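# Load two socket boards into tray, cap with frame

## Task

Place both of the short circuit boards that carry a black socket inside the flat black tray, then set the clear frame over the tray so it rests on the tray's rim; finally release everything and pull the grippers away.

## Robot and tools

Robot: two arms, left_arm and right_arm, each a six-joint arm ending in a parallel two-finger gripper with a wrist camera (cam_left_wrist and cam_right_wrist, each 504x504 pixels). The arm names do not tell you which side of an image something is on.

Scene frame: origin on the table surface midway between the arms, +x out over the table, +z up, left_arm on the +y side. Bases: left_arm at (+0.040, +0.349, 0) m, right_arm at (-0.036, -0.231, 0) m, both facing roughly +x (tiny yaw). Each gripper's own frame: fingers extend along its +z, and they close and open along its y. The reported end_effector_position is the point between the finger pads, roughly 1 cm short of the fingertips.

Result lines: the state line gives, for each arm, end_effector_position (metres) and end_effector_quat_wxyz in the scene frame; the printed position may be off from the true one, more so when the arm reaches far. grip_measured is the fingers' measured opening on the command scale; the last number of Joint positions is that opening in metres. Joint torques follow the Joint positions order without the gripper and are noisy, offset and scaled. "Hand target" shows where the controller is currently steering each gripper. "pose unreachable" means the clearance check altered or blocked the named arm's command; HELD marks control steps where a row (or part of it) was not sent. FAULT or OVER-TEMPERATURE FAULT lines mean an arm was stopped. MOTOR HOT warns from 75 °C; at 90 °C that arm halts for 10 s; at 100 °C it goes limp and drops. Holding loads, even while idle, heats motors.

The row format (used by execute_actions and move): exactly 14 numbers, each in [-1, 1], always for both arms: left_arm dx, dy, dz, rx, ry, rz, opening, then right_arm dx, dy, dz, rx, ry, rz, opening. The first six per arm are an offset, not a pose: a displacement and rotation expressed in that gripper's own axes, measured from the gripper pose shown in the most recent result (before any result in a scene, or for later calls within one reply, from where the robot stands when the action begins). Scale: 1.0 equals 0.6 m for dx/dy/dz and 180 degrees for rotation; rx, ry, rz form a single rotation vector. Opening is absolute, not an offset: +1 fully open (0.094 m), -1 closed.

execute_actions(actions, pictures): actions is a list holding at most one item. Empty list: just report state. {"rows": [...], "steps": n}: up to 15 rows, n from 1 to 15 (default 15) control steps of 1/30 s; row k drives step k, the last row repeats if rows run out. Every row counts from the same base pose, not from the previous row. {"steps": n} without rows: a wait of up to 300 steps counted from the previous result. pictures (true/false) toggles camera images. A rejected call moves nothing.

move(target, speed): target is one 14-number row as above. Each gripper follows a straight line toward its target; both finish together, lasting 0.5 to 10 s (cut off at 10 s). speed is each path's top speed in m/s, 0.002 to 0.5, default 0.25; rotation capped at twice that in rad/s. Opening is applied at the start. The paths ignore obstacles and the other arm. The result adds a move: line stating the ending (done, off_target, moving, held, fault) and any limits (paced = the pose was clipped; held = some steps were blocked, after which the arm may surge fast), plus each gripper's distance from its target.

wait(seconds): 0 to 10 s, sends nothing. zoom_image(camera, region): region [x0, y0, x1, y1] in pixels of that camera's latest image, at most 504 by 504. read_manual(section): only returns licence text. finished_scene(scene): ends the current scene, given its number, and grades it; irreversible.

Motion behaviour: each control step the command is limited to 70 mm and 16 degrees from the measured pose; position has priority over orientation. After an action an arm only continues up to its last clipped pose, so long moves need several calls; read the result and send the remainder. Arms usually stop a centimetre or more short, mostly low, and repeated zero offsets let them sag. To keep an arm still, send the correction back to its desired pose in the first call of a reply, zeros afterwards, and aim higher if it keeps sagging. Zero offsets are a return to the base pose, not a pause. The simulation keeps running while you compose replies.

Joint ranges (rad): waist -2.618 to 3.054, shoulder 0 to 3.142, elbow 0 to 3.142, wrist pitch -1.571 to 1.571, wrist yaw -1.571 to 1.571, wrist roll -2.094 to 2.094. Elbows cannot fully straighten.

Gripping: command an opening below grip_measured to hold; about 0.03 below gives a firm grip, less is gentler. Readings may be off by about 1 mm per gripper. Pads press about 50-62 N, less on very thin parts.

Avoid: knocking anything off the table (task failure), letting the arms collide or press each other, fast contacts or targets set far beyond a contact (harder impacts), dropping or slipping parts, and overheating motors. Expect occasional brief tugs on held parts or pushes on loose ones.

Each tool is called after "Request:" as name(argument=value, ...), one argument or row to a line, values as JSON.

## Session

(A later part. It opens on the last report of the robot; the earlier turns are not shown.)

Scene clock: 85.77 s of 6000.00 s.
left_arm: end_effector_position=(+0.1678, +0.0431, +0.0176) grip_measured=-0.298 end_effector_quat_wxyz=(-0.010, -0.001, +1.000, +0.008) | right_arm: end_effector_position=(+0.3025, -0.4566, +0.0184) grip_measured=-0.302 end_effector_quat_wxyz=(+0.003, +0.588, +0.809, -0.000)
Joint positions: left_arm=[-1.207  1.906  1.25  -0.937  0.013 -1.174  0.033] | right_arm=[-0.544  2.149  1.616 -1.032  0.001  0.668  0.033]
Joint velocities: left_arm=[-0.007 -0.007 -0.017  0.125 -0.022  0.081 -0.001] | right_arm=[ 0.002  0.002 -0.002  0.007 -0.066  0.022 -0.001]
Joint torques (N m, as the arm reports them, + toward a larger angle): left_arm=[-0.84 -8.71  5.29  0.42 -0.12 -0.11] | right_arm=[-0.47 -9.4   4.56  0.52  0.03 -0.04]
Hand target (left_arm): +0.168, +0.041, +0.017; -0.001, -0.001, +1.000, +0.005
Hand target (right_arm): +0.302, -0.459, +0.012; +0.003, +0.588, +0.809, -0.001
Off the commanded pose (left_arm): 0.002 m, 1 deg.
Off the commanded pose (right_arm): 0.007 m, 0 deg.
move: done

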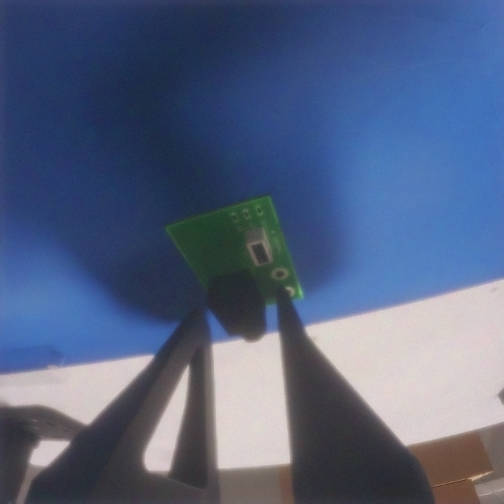

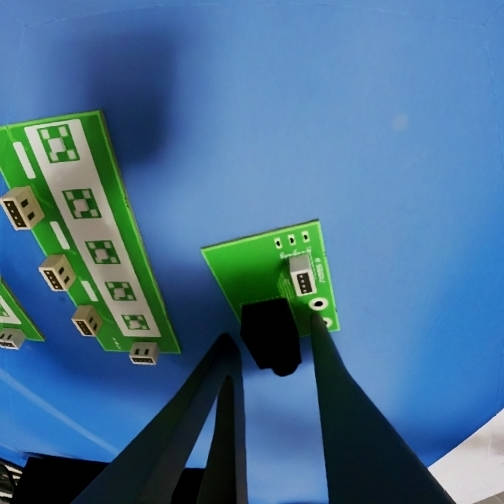

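Request:
move(
  target=[-0.01,0,0.004,0,0,0,-0.3,-0.008,0,0.008,0,0,0,-0.3],
  speed=0.04,
)

Request:
move(
  target=[0,0,0,0,0,0,-0.73,0,0,0,0,0,0,-0.72],
)

Request:
move(
  target=[0,0,-0.15,0,0,0,-0.73,0,-0.05,-0.1,0,0,0,-0.72],
)

Scene clock: 90.40 s of 6000.00 s.
left_arm: end_effector_position=(+0.1679, +0.0433, +0.0161) grip_measured=-0.298 end_effector_quat_wxyz=(-0.013, +0.000, +1.000, +0.009) | right_arm: end_effector_position=(+0.3025, -0.4566, +0.0184) grip_measured=-0.302 end_effector_quat_wxyz=(+0.003, +0.588, +0.809, -0.000)
Joint positions: left_arm=[-1.204  1.911  1.25  -0.936  0.017 -1.169  0.033] | right_arm=[-0.544  2.149  1.616 -1.032  0.001  0.667  0.033]
Joint velocities: left_arm=[-0.002 -0.012 -0.012 -0.022  0.037 -0.007 -0.   ] | right_arm=[ 0.022 -0.007 -0.007 -0.066  0.007  0.022  0.   ]
Joint torques (N m, as the arm reports them, + toward a larger angle): left_arm=[ 1.03 -8.02  6.33  0.29 -0.01  0.11] | right_arm=[-0.49 -8.79  6.11  0.43  0.02 -0.03]
Hand target (left_arm): +0.174, +0.043, +0.015; -0.010, -0.001, +1.000, +0.008
Hand target (right_arm): +0.304, -0.461, +0.014; +0.003, +0.588, +0.809, -0.000
Off the commanded pose (left_arm): 0.006 m, 0 deg.
Off the commanded pose (right_arm): 0.007 m, 0 deg.
After step 90, 0.93 s passed at rest.
move: done

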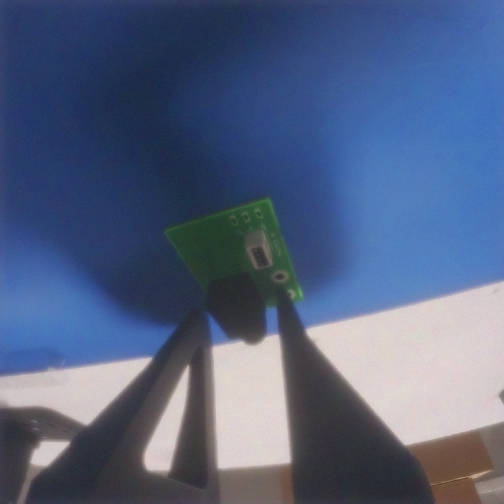

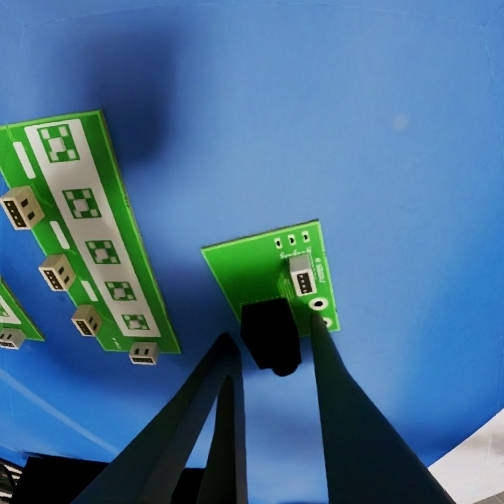

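Scene clock: 90.90 s of 6000.00 s.
left_arm: end_effector_position=(+0.1679, +0.0430, +0.0161) grip_measured=-0.694 end_effector_quat_wxyz=(-0.013, +0.000, +1.000, +0.008) | right_arm: end_effector_position=(+0.3019, -0.4566, +0.0184) grip_measured=-0.683 end_effector_quat_wxyz=(+0.002, +0.588, +0.809, -0.001)
Joint positions: left_arm=[-1.204  1.911  1.25  -0.934  0.018 -1.169  0.014] | right_arm=[-0.544  2.149  1.616 -1.034  0.003  0.667  0.015]
Joint velocities: left_arm=[ 0.012 -0.007  0.002 -0.125 -0.007  0.081  0.001] | right_arm=[ 0.002  0.012 -0.027 -0.037  0.037 -0.051 -0.   ]
Joint torques (N m, as the arm reports them, + toward a larger angle): left_arm=[ 0.03 -8.59  5.66  0.25  0.01 -0.02] | right_arm=[  0.04 -10.1    5.31   0.36   0.     0.01]
Hand target (left_arm): +0.168, +0.043, +0.016; -0.013, +0.000, +1.000, +0.009
Hand target (right_arm): +0.303, -0.457, +0.018; +0.003, +0.588, +0.809, -0.000
Off the commanded pose (left_arm): 0.000 m, 0 deg.
Off the commanded pose (right_arm): 0.001 m, 0 deg.
move: done

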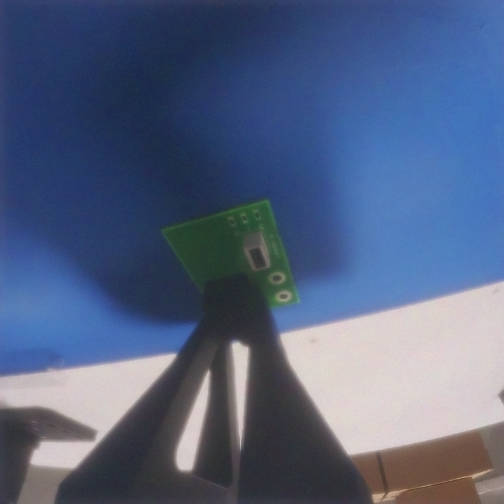

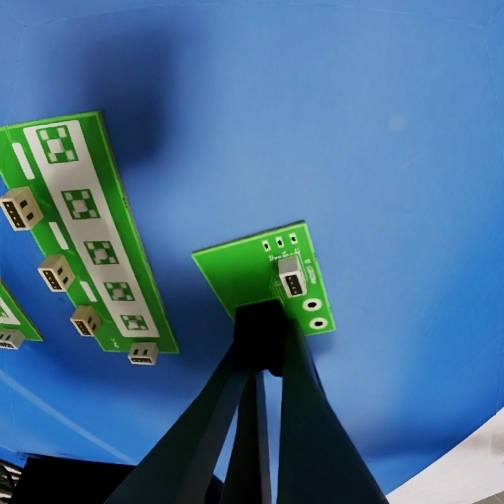

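Scene clock: 92.00 s of 6000.00 s.
left_arm: end_effector_position=(+0.1673, +0.0445, +0.0981) grip_measured=-0.694 end_effector_quat_wxyz=(-0.017, +0.000, +1.000, +0.016) | right_arm: end_effector_position=(+0.2743, -0.4649, +0.0722) grip_measured=-0.683 end_effector_quat_wxyz=(-0.000, +0.588, +0.809, -0.000)
Joint positions: left_arm=[-1.204  1.841  1.494 -1.267  0.018 -1.169  0.014] | right_arm=[-0.602  2.039  1.665 -1.198  0.001  0.61   0.015]
Joint velocities: left_arm=[-0.007  0.012 -0.012 -0.081 -0.037  0.022 -0.   ] | right_arm=[ 0.002 -0.002  0.012  0.066  0.066  0.022  0.001]
Joint torques (N m, as the arm reports them, + toward a larger angle): left_arm=[ 0.49 -9.24  8.28  0.05  0.01  0.05] | right_arm=[-0.18 -9.97  6.59  0.17  0.05 -0.02]
Hand target (left_arm): +0.171, +0.043, +0.106; -0.013, +0.000, +1.000, +0.008
Hand target (right_arm): +0.273, -0.466, +0.079; +0.002, +0.588, +0.809, -0.002
Off the commanded pose (left_arm): 0.009 m, 1 deg.
Off the commanded pose (right_arm): 0.006 m, 0 deg.
move: done

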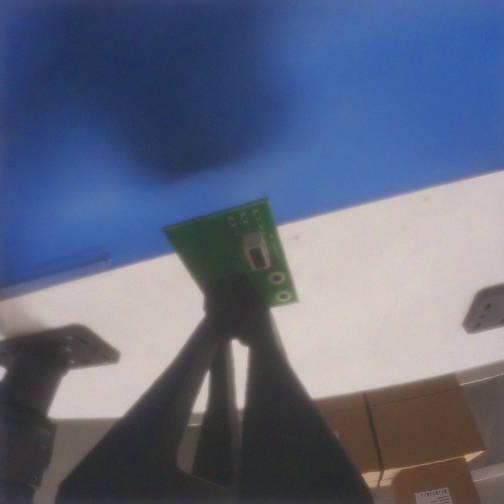

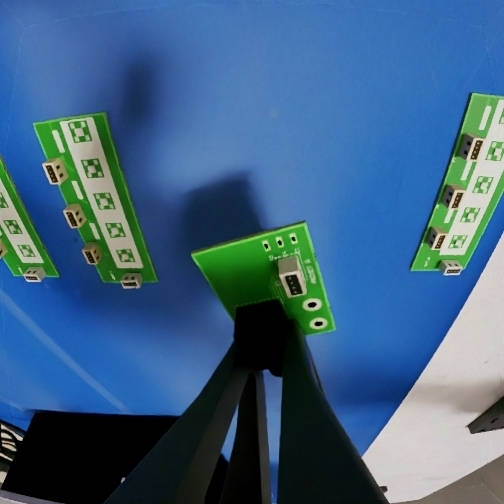

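Request:
move(
  target=[-0.12,0.74,0.02,0.01,-0.01,0,-0.73,0.871,0.097,0.02,0,0,-0.4,-0.72],
)

Request:
move(
  target=[-0.18,0,0.07,0,0,0,-0.73,0,0,0.04,0,0,0,-0.72],
  speed=0.15,
)

Scene clock: 115.00 s of 6000.00 s.
left_arm: end_effector_position=(+0.2272, +0.4854, +0.0892) grip_measured=-0.694 end_effector_quat_wxyz=(-0.029, -0.002, +1.000, -0.001) | right_arm: end_effector_position=(+0.1667, +0.0581, +0.0672) grip_measured=-0.681 end_effector_quat_wxyz=(+0.002, -0.003, +1.000, +0.018)
Joint positions: left_arm=[ 0.566  1.476  1.06  -1.203 -0.031  0.596  0.014] | right_arm=[ 0.991  1.876  1.416 -1.079 -0.019  0.941  0.015]
Joint velocities: left_arm=[-0.002 -0.007 -0.002 -0.007  0.022  0.066  0.001] | right_arm=[-0.012 -0.002 -0.002 -0.051 -0.081  0.095  0.   ]
Joint torques (N m, as the arm reports them, + toward a larger angle): left_arm=[ 0.56 -5.03  9.04  0.3   0.25  0.12] | right_arm=[-0.06 -7.58  6.97  0.22  0.1   0.07]
Hand target (left_arm): +0.237, +0.491, +0.096; -0.008, +0.000, +1.000, +0.002
Hand target (right_arm): +0.169, +0.058, +0.069; +0.003, +0.001, +1.000, +0.012
Off the commanded pose (left_arm): 0.015 m, 3 deg.
Off the commanded pose (right_arm): 0.011 m, 2 deg.
After step 90, 16.87 s passed at rest.
move: off_target (left_arm, right_arm)

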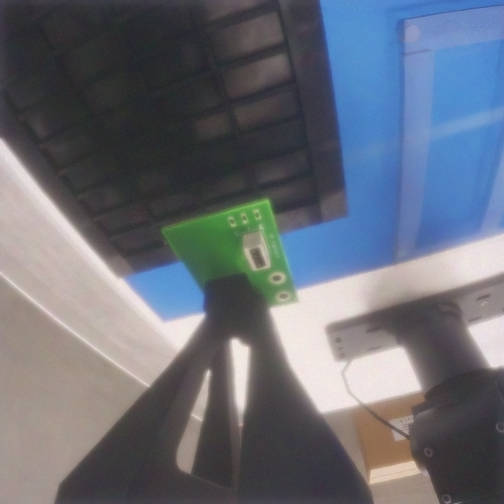

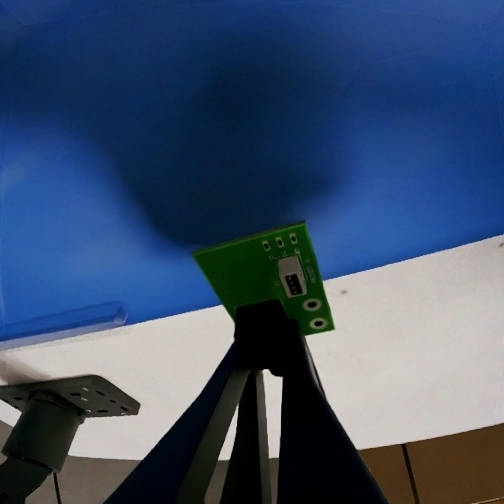

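Scene clock: 116.17 s of 6000.00 s.
left_arm: end_effector_position=(+0.3197, +0.4840, +0.0340) grip_measured=-0.694 end_effector_quat_wxyz=(-0.051, +0.001, +0.999, -0.006) | right_arm: end_effector_position=(+0.1670, +0.0587, +0.0483) grip_measured=-0.681 end_effector_quat_wxyz=(+0.003, -0.003, +1.000, +0.020)
Joint positions: left_arm=[ 0.393  1.873  1.271 -1.066 -0.031  0.428  0.014] | right_arm=[ 0.991  1.893  1.361 -1.003 -0.02   0.941  0.015]
Joint velocities: left_arm=[ 0.007  0.007 -0.002 -0.066 -0.007 -0.051  0.001] | right_arm=[ 0.002 -0.012 -0.002  0.037  0.11   0.095 -0.001]
Joint torques (N m, as the arm reports them, + toward a larger angle): left_arm=[-0.74 -8.79  8.21  0.26  0.1  -0.04] | right_arm=[ 0.18 -7.66  4.57  0.55  0.02  0.04]
Hand target (left_arm): +0.333, +0.485, +0.042; -0.028, -0.002, +1.000, -0.001
Hand target (right_arm): +0.166, +0.059, +0.043; +0.002, -0.003, +1.000, +0.018
Off the commanded pose (left_arm): 0.015 m, 3 deg.
Off the commanded pose (right_arm): 0.005 m, 0 deg.
move: off_target (left_arm)

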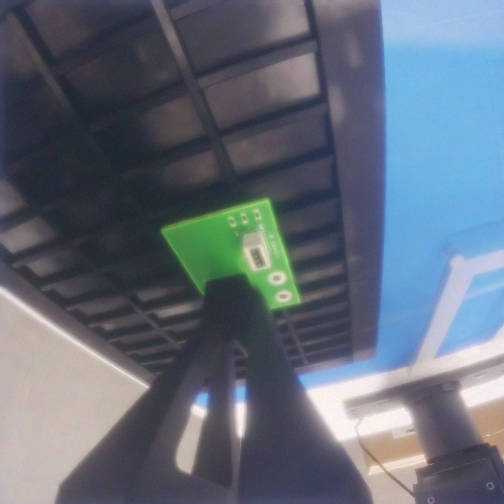

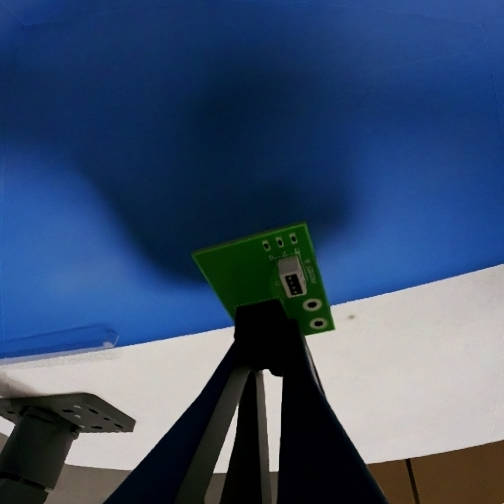

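Request:
move(
  target=[-0.01,0.005,0.012,0,-0.04,0,-0.73,0,-0.01,0.057,0.012,0,0,-0.72],
  speed=0.05,
)

Scene clock: 120.70 s of 6000.00 s.
left_arm: end_effector_position=(+0.3188, +0.4840, +0.0249) grip_measured=-0.694 end_effector_quat_wxyz=(-0.012, -0.000, +1.000, -0.006) | right_arm: end_effector_position=(+0.1666, +0.0554, +0.0197) grip_measured=-0.681 end_effector_quat_wxyz=(-0.001, -0.002, +1.000, +0.008)
Joint positions: left_arm=[ 0.413  1.82   1.168 -0.945  0.001  0.447  0.014] | right_arm=[ 0.991  1.94   1.307 -0.926 -0.01   0.941  0.015]
Joint velocities: left_arm=[ 0.007 -0.002  0.007  0.066 -0.022 -0.007 -0.001] | right_arm=[ 0.027  0.012  0.017 -0.051 -0.066 -0.051  0.001]
Joint torques (N m, as the arm reports them, + toward a larger angle): left_arm=[ 0.9  -9.16  4.58  0.72  0.26  0.18] | right_arm=[ 0.33 -7.67  4.35  0.46  0.13  0.05]
Hand target (left_arm): +0.325, +0.487, +0.026; +0.011, +0.000, +1.000, -0.006
Hand target (right_arm): +0.167, +0.054, +0.014; +0.002, -0.003, +1.000, +0.001
Off the commanded pose (left_arm): 0.007 m, 3 deg.
Off the commanded pose (right_arm): 0.006 m, 1 deg.
move: off_target (left_arm)

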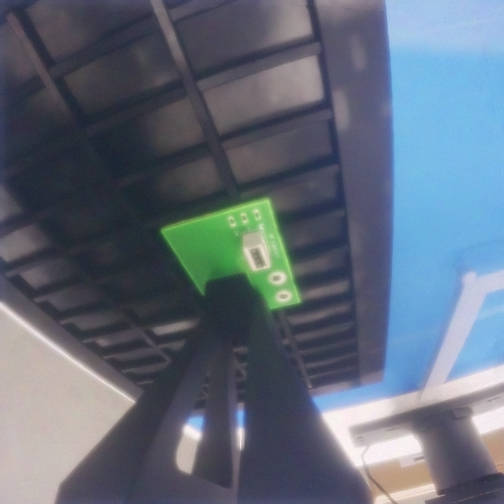

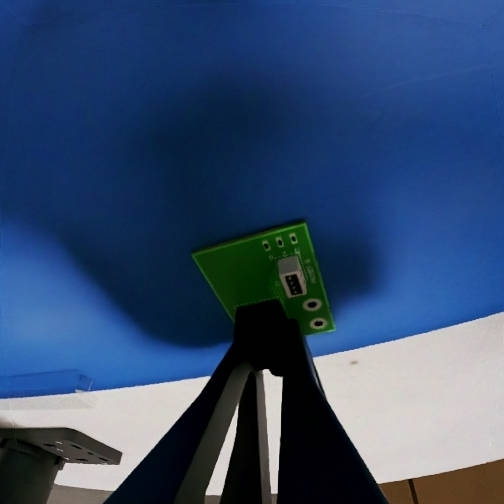

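Seems touching. Release both.

Request:
execute_actions(
  actions=[
    {"rows":[[0,0,0,0,0,0,-0.3,0,0,0,0,0,0,-0.3]],"steps":10},
  ],
)

Request:
move(
  target=[0,0,-0.1,0,0,0,-0.3,0,0,-0.12,0,0,0,-0.3],
)

Request:
move(
  target=[0.14,-0.1,-0.08,0,-0.01,0,-0.3,0,-0.45,-0.05,0,0,0,-0.3],
)

Request:
move(
  target=[0.11,-0.63,0.07,0,0,0,-0.3,0,0,0,0,0,0,-0.3],
)

Scene clock: 126.27 s of 6000.00 s.
left_arm: end_effector_position=(+0.3190, +0.4840, +0.0249) grip_measured=-0.302 end_effector_quat_wxyz=(-0.012, -0.000, +1.000, -0.006) | right_arm: end_effector_position=(+0.1668, +0.0559, +0.0197) grip_measured=-0.302 end_effector_quat_wxyz=(-0.001, -0.003, +1.000, +0.009)
Joint positions: left_arm=[ 0.413  1.82   1.168 -0.944  0.001  0.447  0.033] | right_arm=[ 0.991  1.94   1.307 -0.924 -0.011  0.941  0.033]
Joint velocities: left_arm=[ 0.017 -0.002 -0.017 -0.051 -0.037 -0.007 -0.001] | right_arm=[ 0.007 -0.002  0.027  0.037 -0.007 -0.022 -0.002]
Joint torques (N m, as the arm reports them, + toward a larger angle): left_arm=[-0.38 -7.9   5.95  0.22  0.02  0.02] | right_arm=[ 0.05 -8.45  5.11  0.33  0.04  0.02]
Hand target (left_arm): +0.319, +0.484, +0.025; -0.012, -0.000, +1.000, -0.006
Hand target (right_arm): +0.167, +0.055, +0.020; -0.001, -0.002, +1.000, +0.008
Off the commanded pose (left_arm): 0.000 m, 0 deg.
Off the commanded pose (right_arm): 0.000 m, 0 deg.
Steps of this call (steps 1 to 90: nothing new was sent; then 2.23 s passed at rest; steps 91 to 100: all 10 steps of this action). Readings (end_effector_position):
91: left_arm (+0.3190, +0.4840, +0.0249) | right_arm (+0.1670, +0.0558, +0.0197)
92: left_arm (+0.3190, +0.4840, +0.0249) | right_arm (+0.1669, +0.0558, +0.0197)
94: left_arm (+0.3190, +0.4840, +0.0249) | right_arm (+0.1668, +0.0559, +0.0197)
98: left_arm (+0.3190, +0.4840, +0.0249) | right_arm (+0.1668, +0.0559, +0.0197)
100: the state above

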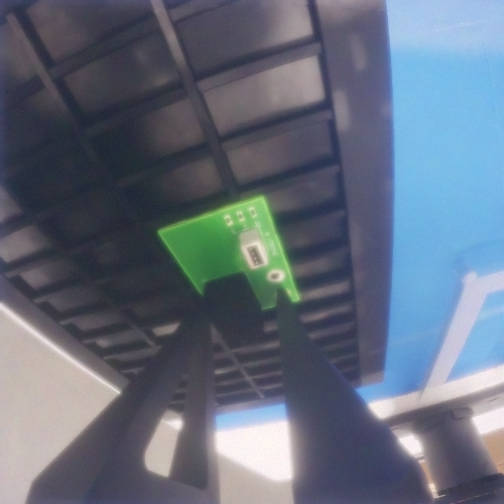

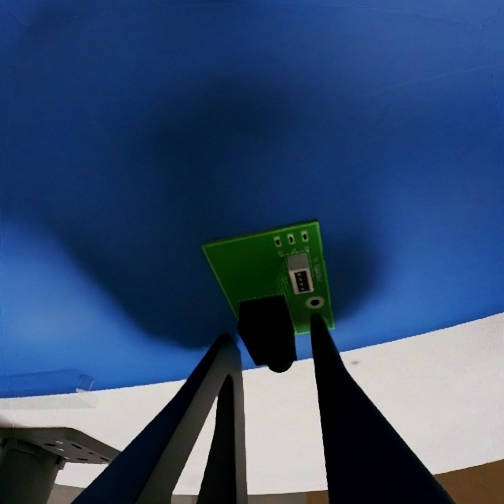

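Scene clock: 127.57 s of 6000.00 s.
left_arm: end_effector_position=(+0.3156, +0.4824, +0.0749) grip_measured=-0.302 end_effector_quat_wxyz=(-0.024, -0.000, +1.000, -0.012) | right_arm: end_effector_position=(+0.1671, +0.0567, +0.0871) grip_measured=-0.302 end_effector_quat_wxyz=(-0.000, -0.003, +1.000, +0.010)
Joint positions: left_arm=[ 0.413  1.773  1.316 -1.168  0.001  0.447  0.033] | right_arm=[ 0.991  1.873  1.493 -1.174 -0.012  0.941  0.033]
Joint velocities: left_arm=[-0.002  0.002  0.017 -0.051  0.022 -0.022 -0.001] | right_arm=[ 0.017  0.002 -0.012 -0.11  -0.022 -0.11  -0.   ]
Joint torques (N m, as the arm reports them, + toward a larger angle): left_arm=[ 0.21 -8.92  8.41  0.09  0.05  0.03] | right_arm=[-0.23 -8.58  6.47  0.19  0.03 -0.01]
Hand target (left_arm): +0.320, +0.485, +0.085; -0.012, -0.000, +1.000, -0.006
Hand target (right_arm): +0.167, +0.055, +0.092; -0.001, -0.002, +1.000, +0.009
Off the commanded pose (left_arm): 0.011 m, 2 deg.
Off the commanded pose (right_arm): 0.005 m, 0 deg.
move: off_target (left_arm)

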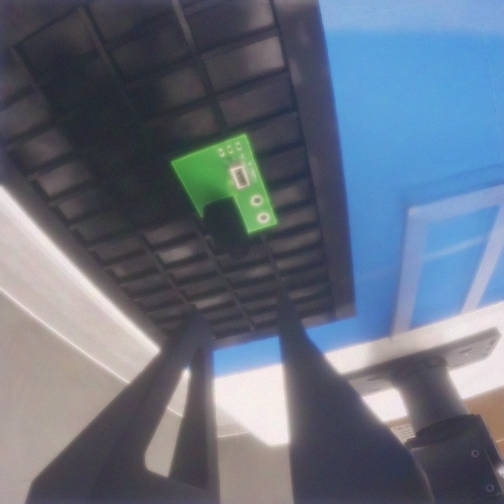

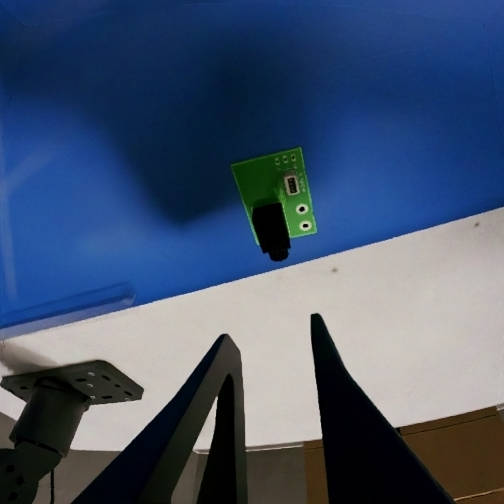

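Scene clock: 129.40 s of 6000.00 s.
left_arm: end_effector_position=(+0.2355, +0.4302, +0.1266) grip_measured=-0.302 end_effector_quat_wxyz=(-0.013, -0.001, +1.000, -0.006) | right_arm: end_effector_position=(+0.1750, -0.2164, +0.1115) grip_measured=-0.302 end_effector_quat_wxyz=(+0.001, -0.003, +1.000, +0.001)
Joint positions: left_arm=[ 0.354  1.366  1.117 -1.35   0.001  0.387  0.033] | right_arm=[ 0.108  1.341  1.038 -1.267 -0.002  0.057  0.033]
Joint velocities: left_arm=[-0.012  0.012 -0.007 -0.007  0.037 -0.022  0.002] | right_arm=[-0.007 -0.007 -0.017  0.037 -0.022  0.051 -0.   ]
Joint torques (N m, as the arm reports them, + toward a larger angle): left_arm=[-1.09 -5.74  5.81  0.16  0.17 -0.1 ] | right_arm=[-0.65 -5.17  5.12  0.23 -0.02 -0.03]
Hand target (left_arm): +0.234, +0.424, +0.129; -0.009, -0.001, +1.000, -0.012
Hand target (right_arm): +0.170, -0.218, +0.114; +0.001, -0.002, +1.000, +0.003
Off the commanded pose (left_arm): 0.007 m, 1 deg.
Off the commanded pose (right_arm): 0.007 m, 1 deg.
move: done

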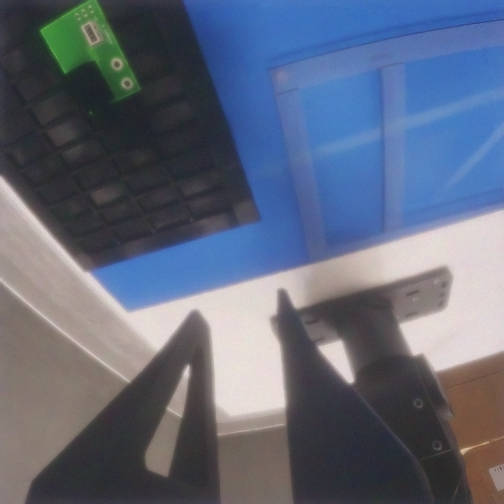

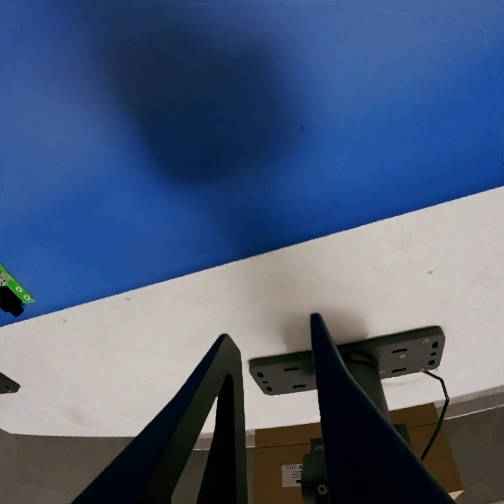

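Scene clock: 131.53 s of 6000.00 s.
left_arm: end_effector_position=(+0.1662, +0.0557, +0.0844) grip_measured=-0.302 end_effector_quat_wxyz=(-0.021, +0.004, +1.000, +0.003) | right_arm: end_effector_position=(+0.1750, -0.2164, +0.1115) grip_measured=-0.302 end_effector_quat_wxyz=(+0.001, -0.003, +1.000, +0.001)
Joint positions: left_arm=[-1.183  1.788  1.373 -1.178  0.036 -1.141  0.033] | right_arm=[ 0.108  1.341  1.038 -1.267 -0.002  0.057  0.033]
Joint velocities: left_arm=[-0.002 -0.007 -0.007 -0.007  0.022 -0.007 -0.001] | right_arm=[-0.007 -0.002  0.007  0.022 -0.066  0.007 -0.   ]
Joint torques (N m, as the arm reports them, + toward a larger angle): left_arm=[-0.32 -8.25  8.83  0.24 -0.09 -0.11] | right_arm=[ 0.04 -3.86  5.47  0.35  0.03  0.02]
Hand target (left_arm): +0.171, +0.050, +0.093; -0.007, -0.001, +1.000, -0.008
Hand target (right_arm): +0.175, -0.216, +0.111; +0.001, -0.003, +1.000, +0.001
Off the commanded pose (left_arm): 0.008 m, 1 deg.
Off the commanded pose (right_arm): 0.000 m, 0 deg.
move: done

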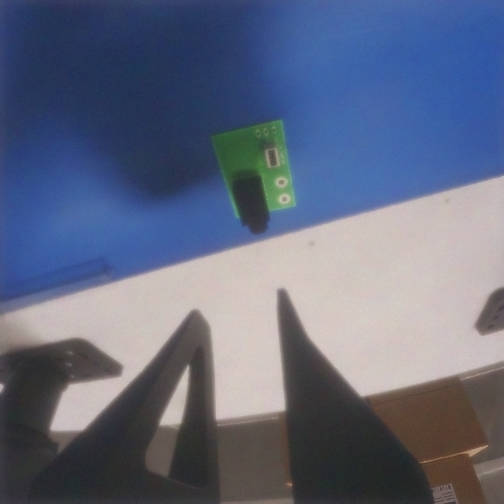

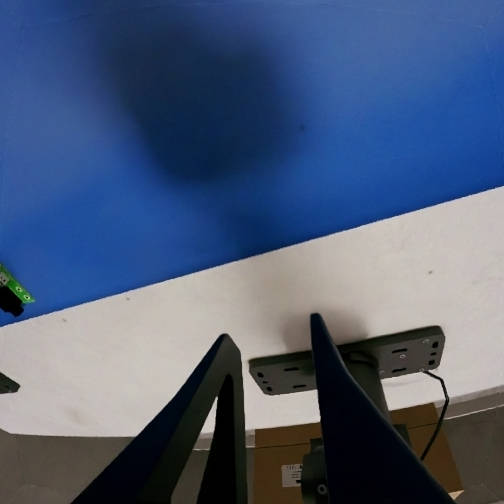

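Request:
move(
  target=[-0.015,-0.015,0.113,0,-0.015,0,-0.3,0,0,0,0,0,0,-0.3],
  speed=0.07,
)

Request:
move(
  target=[0,0,0,0,0,0,-0.73,0,0,0,0,0,0,-0.3],
)

Scene clock: 136.60 s of 6000.00 s.
left_arm: end_effector_position=(+0.1706, +0.0495, +0.0163) grip_measured=-0.302 end_effector_quat_wxyz=(-0.010, +0.004, +1.000, +0.007) | right_arm: end_effector_position=(+0.1750, -0.2164, +0.1115) grip_measured=-0.302 end_effector_quat_wxyz=(+0.001, -0.003, +1.000, +0.001)
Joint positions: left_arm=[-1.191  1.89   1.222 -0.923  0.013 -1.149  0.033] | right_arm=[ 0.108  1.341  1.038 -1.267 -0.002  0.057  0.033]
Joint velocities: left_arm=[-0.002  0.012  0.012  0.022 -0.037  0.007 -0.   ] | right_arm=[-0.002 -0.002 -0.032  0.125 -0.037 -0.125 -0.001]
Joint torques (N m, as the arm reports them, + toward a larger angle): left_arm=[-0.86 -8.64  5.17  0.4  -0.17 -0.14] | right_arm=[ 0.04 -3.84  5.46  0.34  0.02  0.02]
Hand target (left_arm): +0.172, +0.046, +0.016; +0.002, +0.004, +1.000, +0.002
Hand target (right_arm): +0.175, -0.216, +0.111; +0.001, -0.003, +1.000, +0.001
Off the commanded pose (left_arm): 0.003 m, 2 deg.
Off the commanded pose (right_arm): 0.000 m, 0 deg.
After step 90, 0.60 s passed at rest.
move: done

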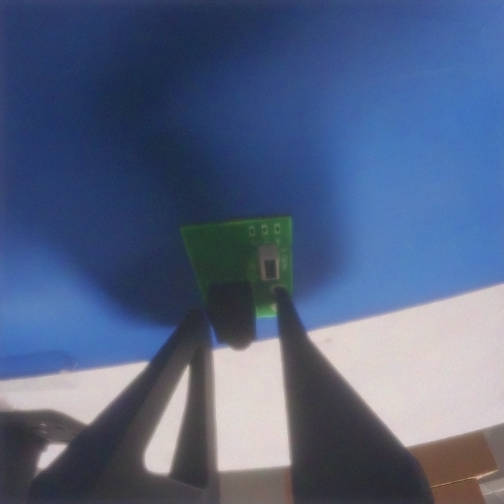

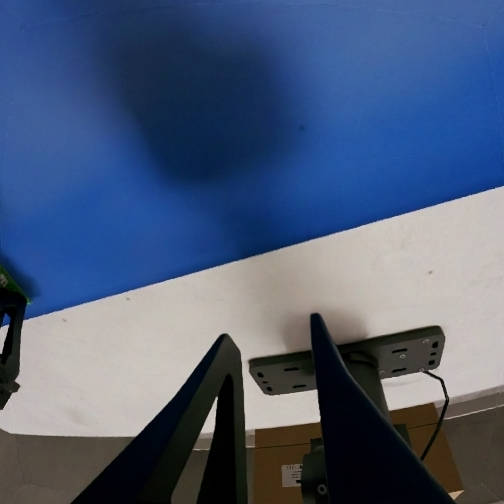

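Scene clock: 137.10 s of 6000.00 s.
left_arm: end_effector_position=(+0.1707, +0.0494, +0.0163) grip_measured=-0.693 end_effector_quat_wxyz=(-0.010, +0.004, +1.000, +0.007) | right_arm: end_effector_position=(+0.1750, -0.2164, +0.1115) grip_measured=-0.302 end_effector_quat_wxyz=(+0.001, -0.003, +1.000, +0.001)
Joint positions: left_arm=[-1.191  1.89   1.222 -0.923  0.013 -1.149  0.014] | right_arm=[ 0.108  1.341  1.038 -1.267 -0.002  0.057  0.033]
Joint velocities: left_arm=[ 0.002 -0.022 -0.007  0.051  0.051 -0.022  0.001] | right_arm=[ 0.007 -0.002  0.002  0.007  0.022 -0.037 -0.001]
Joint torques (N m, as the arm reports them, + toward a larger angle): left_arm=[-0.18 -8.49  5.67  0.25 -0.02  0.02] | right_arm=[ 0.04 -3.87  5.46  0.34  0.01  0.01]
Hand target (left_arm): +0.171, +0.050, +0.016; -0.010, +0.004, +1.000, +0.007
Hand target (right_arm): +0.175, -0.216, +0.111; +0.001, -0.003, +1.000, +0.001
Off the commanded pose (left_arm): 0.000 m, 0 deg.
Off the commanded pose (right_arm): 0.000 m, 0 deg.
move: done

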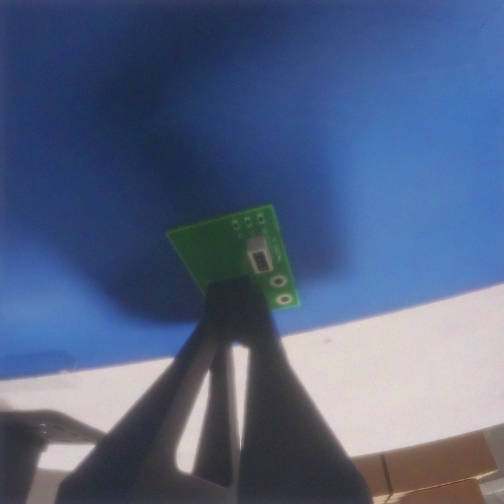

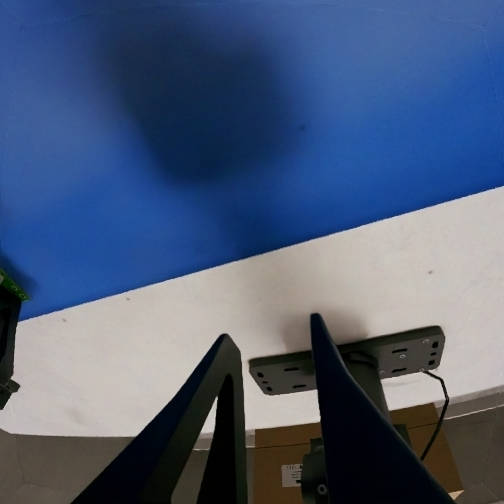

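Request:
move(
  target=[0,0,-0.15,0,0,0,-0.73,0,0,0,0,0,0,-0.3],
)

Request:
move(
  target=[-0.13,0.7,0.01,0.01,-0.02,0,-0.73,0,0,0,0,0,0,-0.3],
)

Request:
move(
  target=[-0.15,0.11,0.04,0,-0.02,0,-0.73,0,0,0,0,0,0,-0.3],
  speed=0.15,
)

Scene clock: 141.60 s of 6000.00 s.
left_arm: end_effector_position=(+0.1698, +0.0513, +0.0983) grip_measured=-0.693 end_effector_quat_wxyz=(-0.014, +0.004, +1.000, +0.015) | right_arm: end_effector_position=(+0.1750, -0.2164, +0.1115) grip_measured=-0.302 end_effector_quat_wxyz=(+0.001, -0.003, +1.000, +0.001)
Joint positions: left_arm=[-1.191  1.817  1.464 -1.258  0.013 -1.149  0.014] | right_arm=[ 0.108  1.341  1.038 -1.267 -0.002  0.057  0.033]
Joint velocities: left_arm=[-0.012 -0.007 -0.002 -0.051  0.081 -0.007  0.   ] | right_arm=[ 0.002 -0.012 -0.002 -0.007 -0.022 -0.066 -0.001]
Joint torques (N m, as the arm reports them, + toward a larger angle): left_arm=[ 0.37 -8.73  8.5   0.12  0.07  0.04] | right_arm=[ 0.02 -3.87  5.47  0.33  0.02  0.02]
Hand target (left_arm): +0.173, +0.049, +0.106; -0.010, +0.004, +1.000, +0.007
Hand target (right_arm): +0.175, -0.216, +0.111; +0.001, -0.003, +1.000, +0.001
Off the commanded pose (left_arm): 0.009 m, 1 deg.
Off the commanded pose (right_arm): 0.000 m, 0 deg.
After step 90, 0.40 s passed at rest.
move: done

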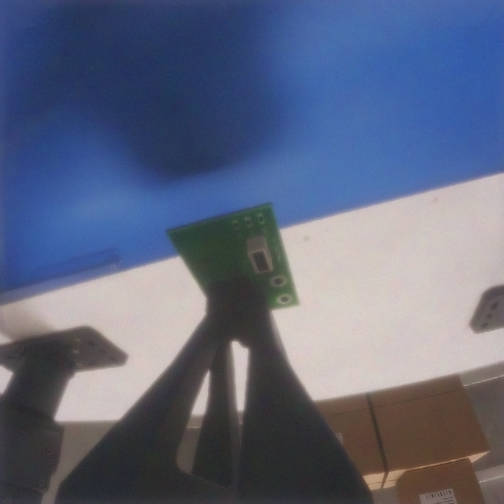

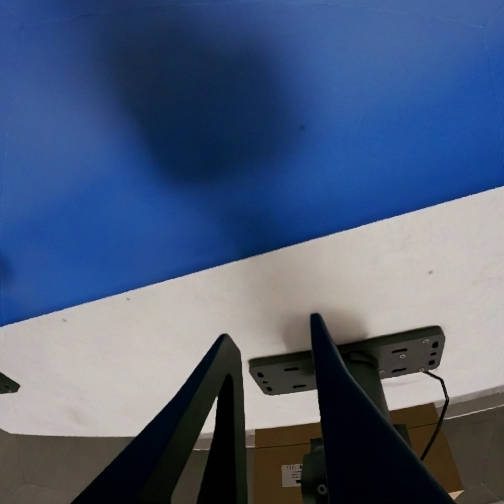

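Scene clock: 144.03 s of 6000.00 s.
left_arm: end_effector_position=(+0.2392, +0.4684, +0.0935) grip_measured=-0.693 end_effector_quat_wxyz=(-0.009, +0.002, +1.000, +0.000) | right_arm: end_effector_position=(+0.1750, -0.2164, +0.1115) grip_measured=-0.302 end_effector_quat_wxyz=(+0.001, -0.003, +1.000, +0.001)
Joint positions: left_arm=[ 0.493  1.444  1.05  -1.193 -0.009  0.531  0.014] | right_arm=[ 0.108  1.341  1.038 -1.267 -0.002  0.057  0.033]
Joint velocities: left_arm=[-0.007  0.007 -0.007 -0.11   0.051 -0.081 -0.   ] | right_arm=[-0.012 -0.002  0.007 -0.022 -0.022 -0.066 -0.   ]
Joint torques (N m, as the arm reports them, + toward a larger angle): left_arm=[ 0.88 -4.76  9.18  0.38  0.23  0.07] | right_arm=[ 0.05 -3.88  5.43  0.35  0.03  0.02]
Hand target (left_arm): +0.249, +0.473, +0.101; +0.011, +0.004, +1.000, +0.001
Hand target (right_arm): +0.175, -0.216, +0.111; +0.001, -0.003, +1.000, +0.001
Off the commanded pose (left_arm): 0.015 m, 3 deg.
Off the commanded pose (right_arm): 0.000 m, 0 deg.
move: off_target (left_arm)

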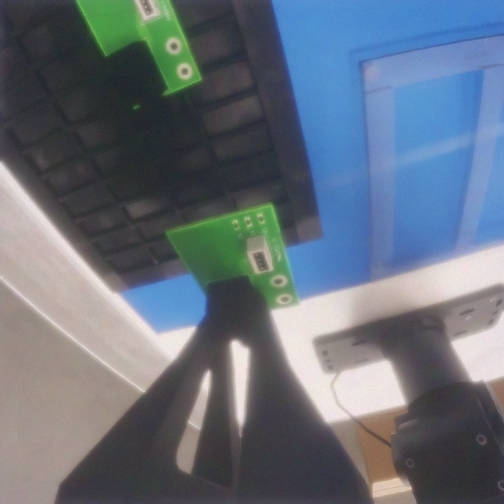

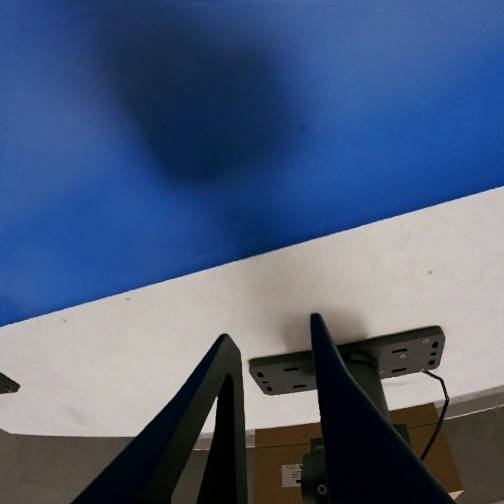

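Scene clock: 145.17 s of 6000.00 s.
left_arm: end_effector_position=(+0.3183, +0.5274, +0.0585) grip_measured=-0.693 end_effector_quat_wxyz=(-0.002, +0.000, +1.000, -0.004) | right_arm: end_effector_position=(+0.1750, -0.2164, +0.1115) grip_measured=-0.302 end_effector_quat_wxyz=(+0.001, -0.003, +1.000, +0.001)
Joint positions: left_arm=[ 0.534  1.836  1.329 -1.073  0.004  0.569  0.014] | right_arm=[ 0.108  1.341  1.038 -1.267 -0.002  0.057  0.033]
Joint velocities: left_arm=[-0.022 -0.002 -0.007  0.022 -0.051  0.066 -0.   ] | right_arm=[-0.007  0.007  0.007 -0.081 -0.022  0.081 -0.   ]
Joint torques (N m, as the arm reports them, + toward a larger angle): left_arm=[ 0.66 -8.95  9.27  0.42  0.25  0.08] | right_arm=[ 0.04 -3.87  5.47  0.35  0.03  0.02]
Hand target (left_arm): +0.329, +0.534, +0.068; +0.022, +0.002, +1.000, +0.000
Hand target (right_arm): +0.175, -0.216, +0.111; +0.001, -0.003, +1.000, +0.001
Off the commanded pose (left_arm): 0.016 m, 3 deg.
Off the commanded pose (right_arm): 0.000 m, 0 deg.
move: off_target (left_arm)

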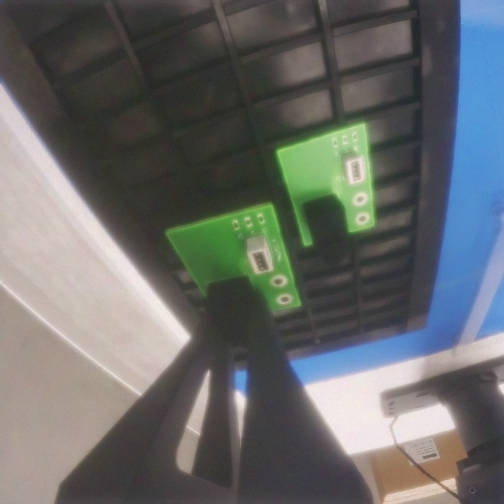

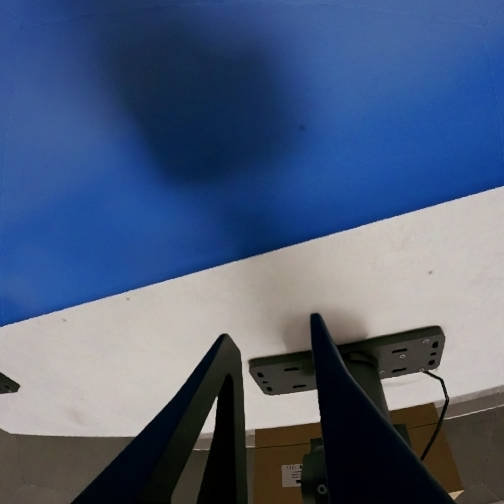

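Request:
move(
  target=[0,0,0.058,0,0,0,-0.73,0,0,0,0,0,0,-0.3],
  speed=0.05,
)

Request:
move(
  target=[0,0,0,0,0,0,-0.3,0,0,0,0,0,0,-0.3],
)

Request:
move(
  target=[0,0,-0.1,0,-0.01,0,-0.3,0,0,0,0,0,0,-0.3],
)

Request:
move(
  target=[0.17,-0.32,0,0,0,0,-0.3,0,0,0,0,0,0,-0.3],
)

Scene clock: 150.60 s of 6000.00 s.
left_arm: end_effector_position=(+0.3150, +0.5251, +0.0254) grip_measured=-0.693 end_effector_quat_wxyz=(-0.010, +0.001, +1.000, -0.010) | right_arm: end_effector_position=(+0.1750, -0.2164, +0.1115) grip_measured=-0.302 end_effector_quat_wxyz=(+0.001, -0.003, +1.000, +0.001)
Joint positions: left_arm=[ 0.534  1.879  1.247 -0.966  0.005  0.57   0.014] | right_arm=[ 0.108  1.341  1.038 -1.267 -0.002  0.057  0.033]
Joint velocities: left_arm=[-0.002 -0.002 -0.012  0.081 -0.037  0.022 -0.   ] | right_arm=[-0.012  0.002  0.007 -0.022  0.037  0.022 -0.   ]
Joint torques (N m, as the arm reports them, + toward a larger angle): left_arm=[-0.13 -8.39  5.07  0.57  0.05  0.02] | right_arm=[ 0.05 -3.85  5.45  0.35  0.03  0.03]
Hand target (left_arm): +0.318, +0.527, +0.024; -0.003, +0.000, +1.000, -0.004
Hand target (right_arm): +0.175, -0.216, +0.111; +0.001, -0.003, +1.000, +0.001
Off the commanded pose (left_arm): 0.004 m, 1 deg.
Off the commanded pose (right_arm): 0.000 m, 0 deg.
After step 90, 1.43 s passed at rest.
move: done

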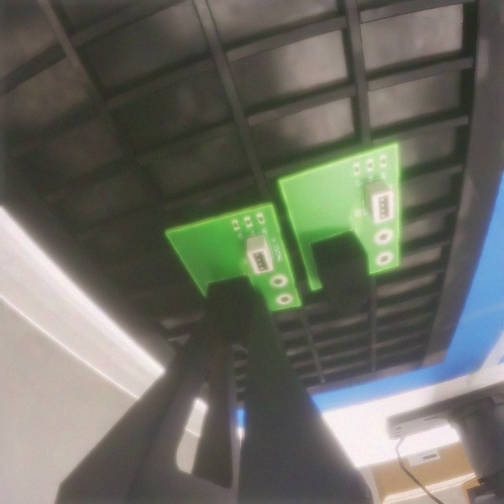

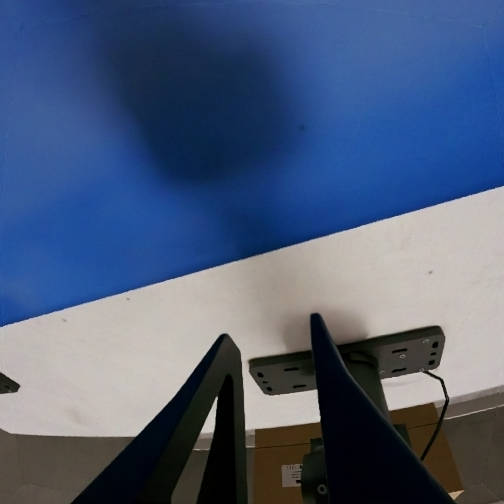

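Scene clock: 151.10 s of 6000.00 s.
left_arm: end_effector_position=(+0.3150, +0.5251, +0.0254) grip_measured=-0.302 end_effector_quat_wxyz=(-0.010, +0.001, +1.000, -0.010) | right_arm: end_effector_position=(+0.1750, -0.2164, +0.1115) grip_measured=-0.302 end_effector_quat_wxyz=(+0.001, -0.003, +1.000, +0.001)
Joint positions: left_arm=[ 0.534  1.879  1.247 -0.966  0.005  0.57   0.033] | right_arm=[ 0.108  1.341  1.038 -1.267 -0.002  0.057  0.033]
Joint velocities: left_arm=[ 0.017 -0.002 -0.012  0.037  0.007 -0.037  0.   ] | right_arm=[-0.007  0.007 -0.022 -0.022 -0.022 -0.007  0.   ]
Joint torques (N m, as the arm reports them, + toward a larger angle): left_arm=[-0.11 -8.66  6.03  0.26  0.03 -0.02] | right_arm=[ 0.07 -3.87  5.44  0.34  0.02  0.02]
Hand target (left_arm): +0.315, +0.525, +0.025; -0.010, +0.001, +1.000, -0.009
Hand target (right_arm): +0.175, -0.216, +0.111; +0.001, -0.003, +1.000, +0.001
Off the commanded pose (left_arm): 0.000 m, 0 deg.
Off the commanded pose (right_arm): 0.000 m, 0 deg.
move: done

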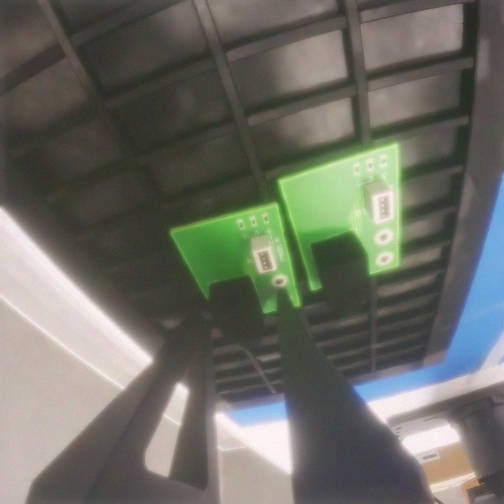

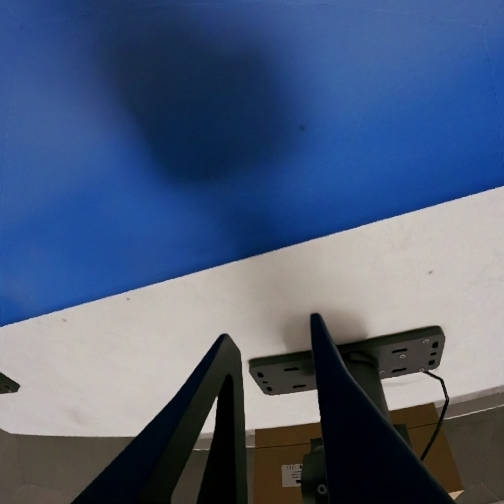

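Scene clock: 152.13 s of 6000.00 s.
left_arm: end_effector_position=(+0.3123, +0.5234, +0.0755) grip_measured=-0.302 end_effector_quat_wxyz=(-0.010, +0.001, +1.000, -0.009) | right_arm: end_effector_position=(+0.1750, -0.2164, +0.1115) grip_measured=-0.302 end_effector_quat_wxyz=(+0.001, -0.003, +1.000, +0.001)
Joint positions: left_arm=[ 0.534  1.811  1.366 -1.153  0.005  0.57   0.033] | right_arm=[ 0.108  1.341  1.038 -1.267 -0.002  0.057  0.033]
Joint velocities: left_arm=[-0.002 -0.002 -0.007 -0.022 -0.007 -0.095  0.001] | right_arm=[ 0.022 -0.007 -0.012 -0.051 -0.007  0.051 -0.001]
Joint torques (N m, as the arm reports them, + toward a larger angle): left_arm=[ 0.79 -9.05  8.27  0.09  0.22  0.11] | right_arm=[ 0.03 -3.87  5.47  0.34  0.03  0.02]
Hand target (left_arm): +0.315, +0.526, +0.085; +0.005, +0.001, +1.000, -0.009
Hand target (right_arm): +0.175, -0.216, +0.111; +0.001, -0.003, +1.000, +0.001
Off the commanded pose (left_arm): 0.011 m, 2 deg.
Off the commanded pose (right_arm): 0.000 m, 0 deg.
move: off_target (left_arm)

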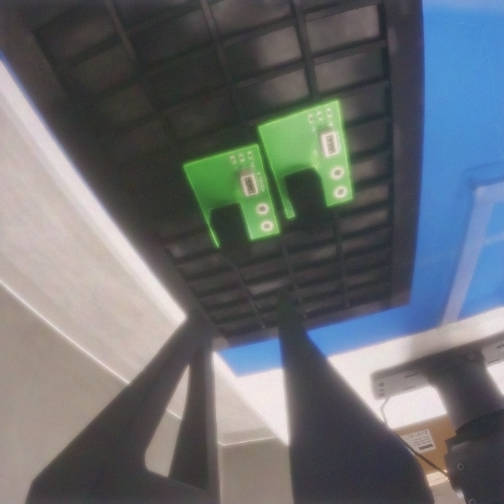

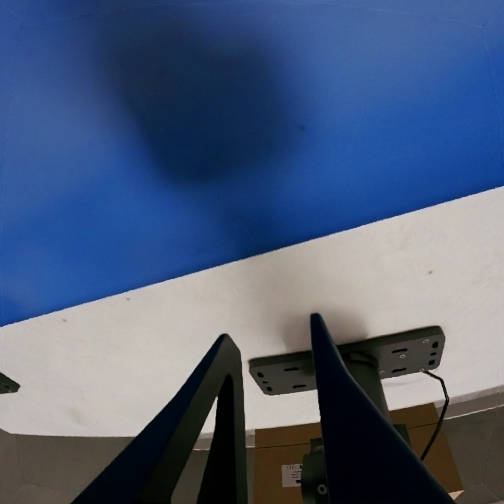

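Scene clock: 153.77 s of 6000.00 s.
left_arm: end_effector_position=(+0.2136, +0.3328, +0.0802) grip_measured=-0.302 end_effector_quat_wxyz=(-0.012, +0.001, +1.000, -0.009) | right_arm: end_effector_position=(+0.1750, -0.2164, +0.1115) grip_measured=-0.302 end_effector_quat_wxyz=(+0.001, -0.003, +1.000, +0.001)
Joint positions: left_arm=[-0.116  1.225  0.832 -1.2    0.019 -0.079  0.033] | right_arm=[ 0.108  1.341  1.038 -1.267 -0.002  0.057  0.033]
Joint velocities: left_arm=[ 0.012 -0.012  0.002 -0.022  0.066 -0.051  0.   ] | right_arm=[-0.012 -0.017 -0.017 -0.051  0.007  0.007  0.   ]
Joint torques (N m, as the arm reports them, + toward a larger angle): left_arm=[-0.85 -4.67  5.86  0.18  0.07 -0.06] | right_arm=[ 0.03 -3.87  5.47  0.34  0.02  0.01]
Hand target (left_arm): +0.211, +0.331, +0.082; -0.007, +0.001, +1.000, -0.008
Hand target (right_arm): +0.175, -0.216, +0.111; +0.001, -0.003, +1.000, +0.001
Off the commanded pose (left_arm): 0.004 m, 0 deg.
Off the commanded pose (right_arm): 0.000 m, 0 deg.
move: done

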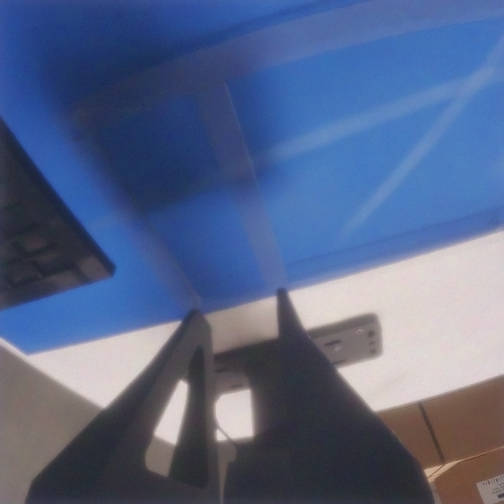

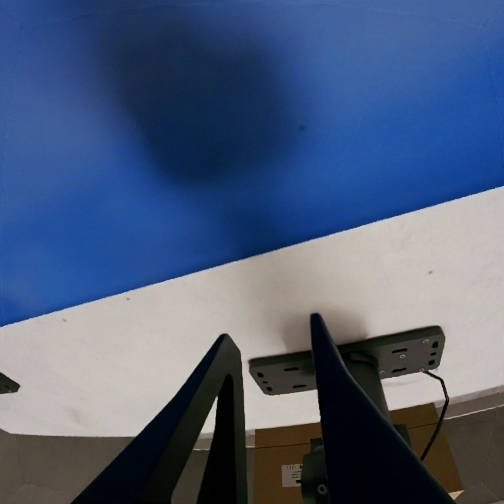

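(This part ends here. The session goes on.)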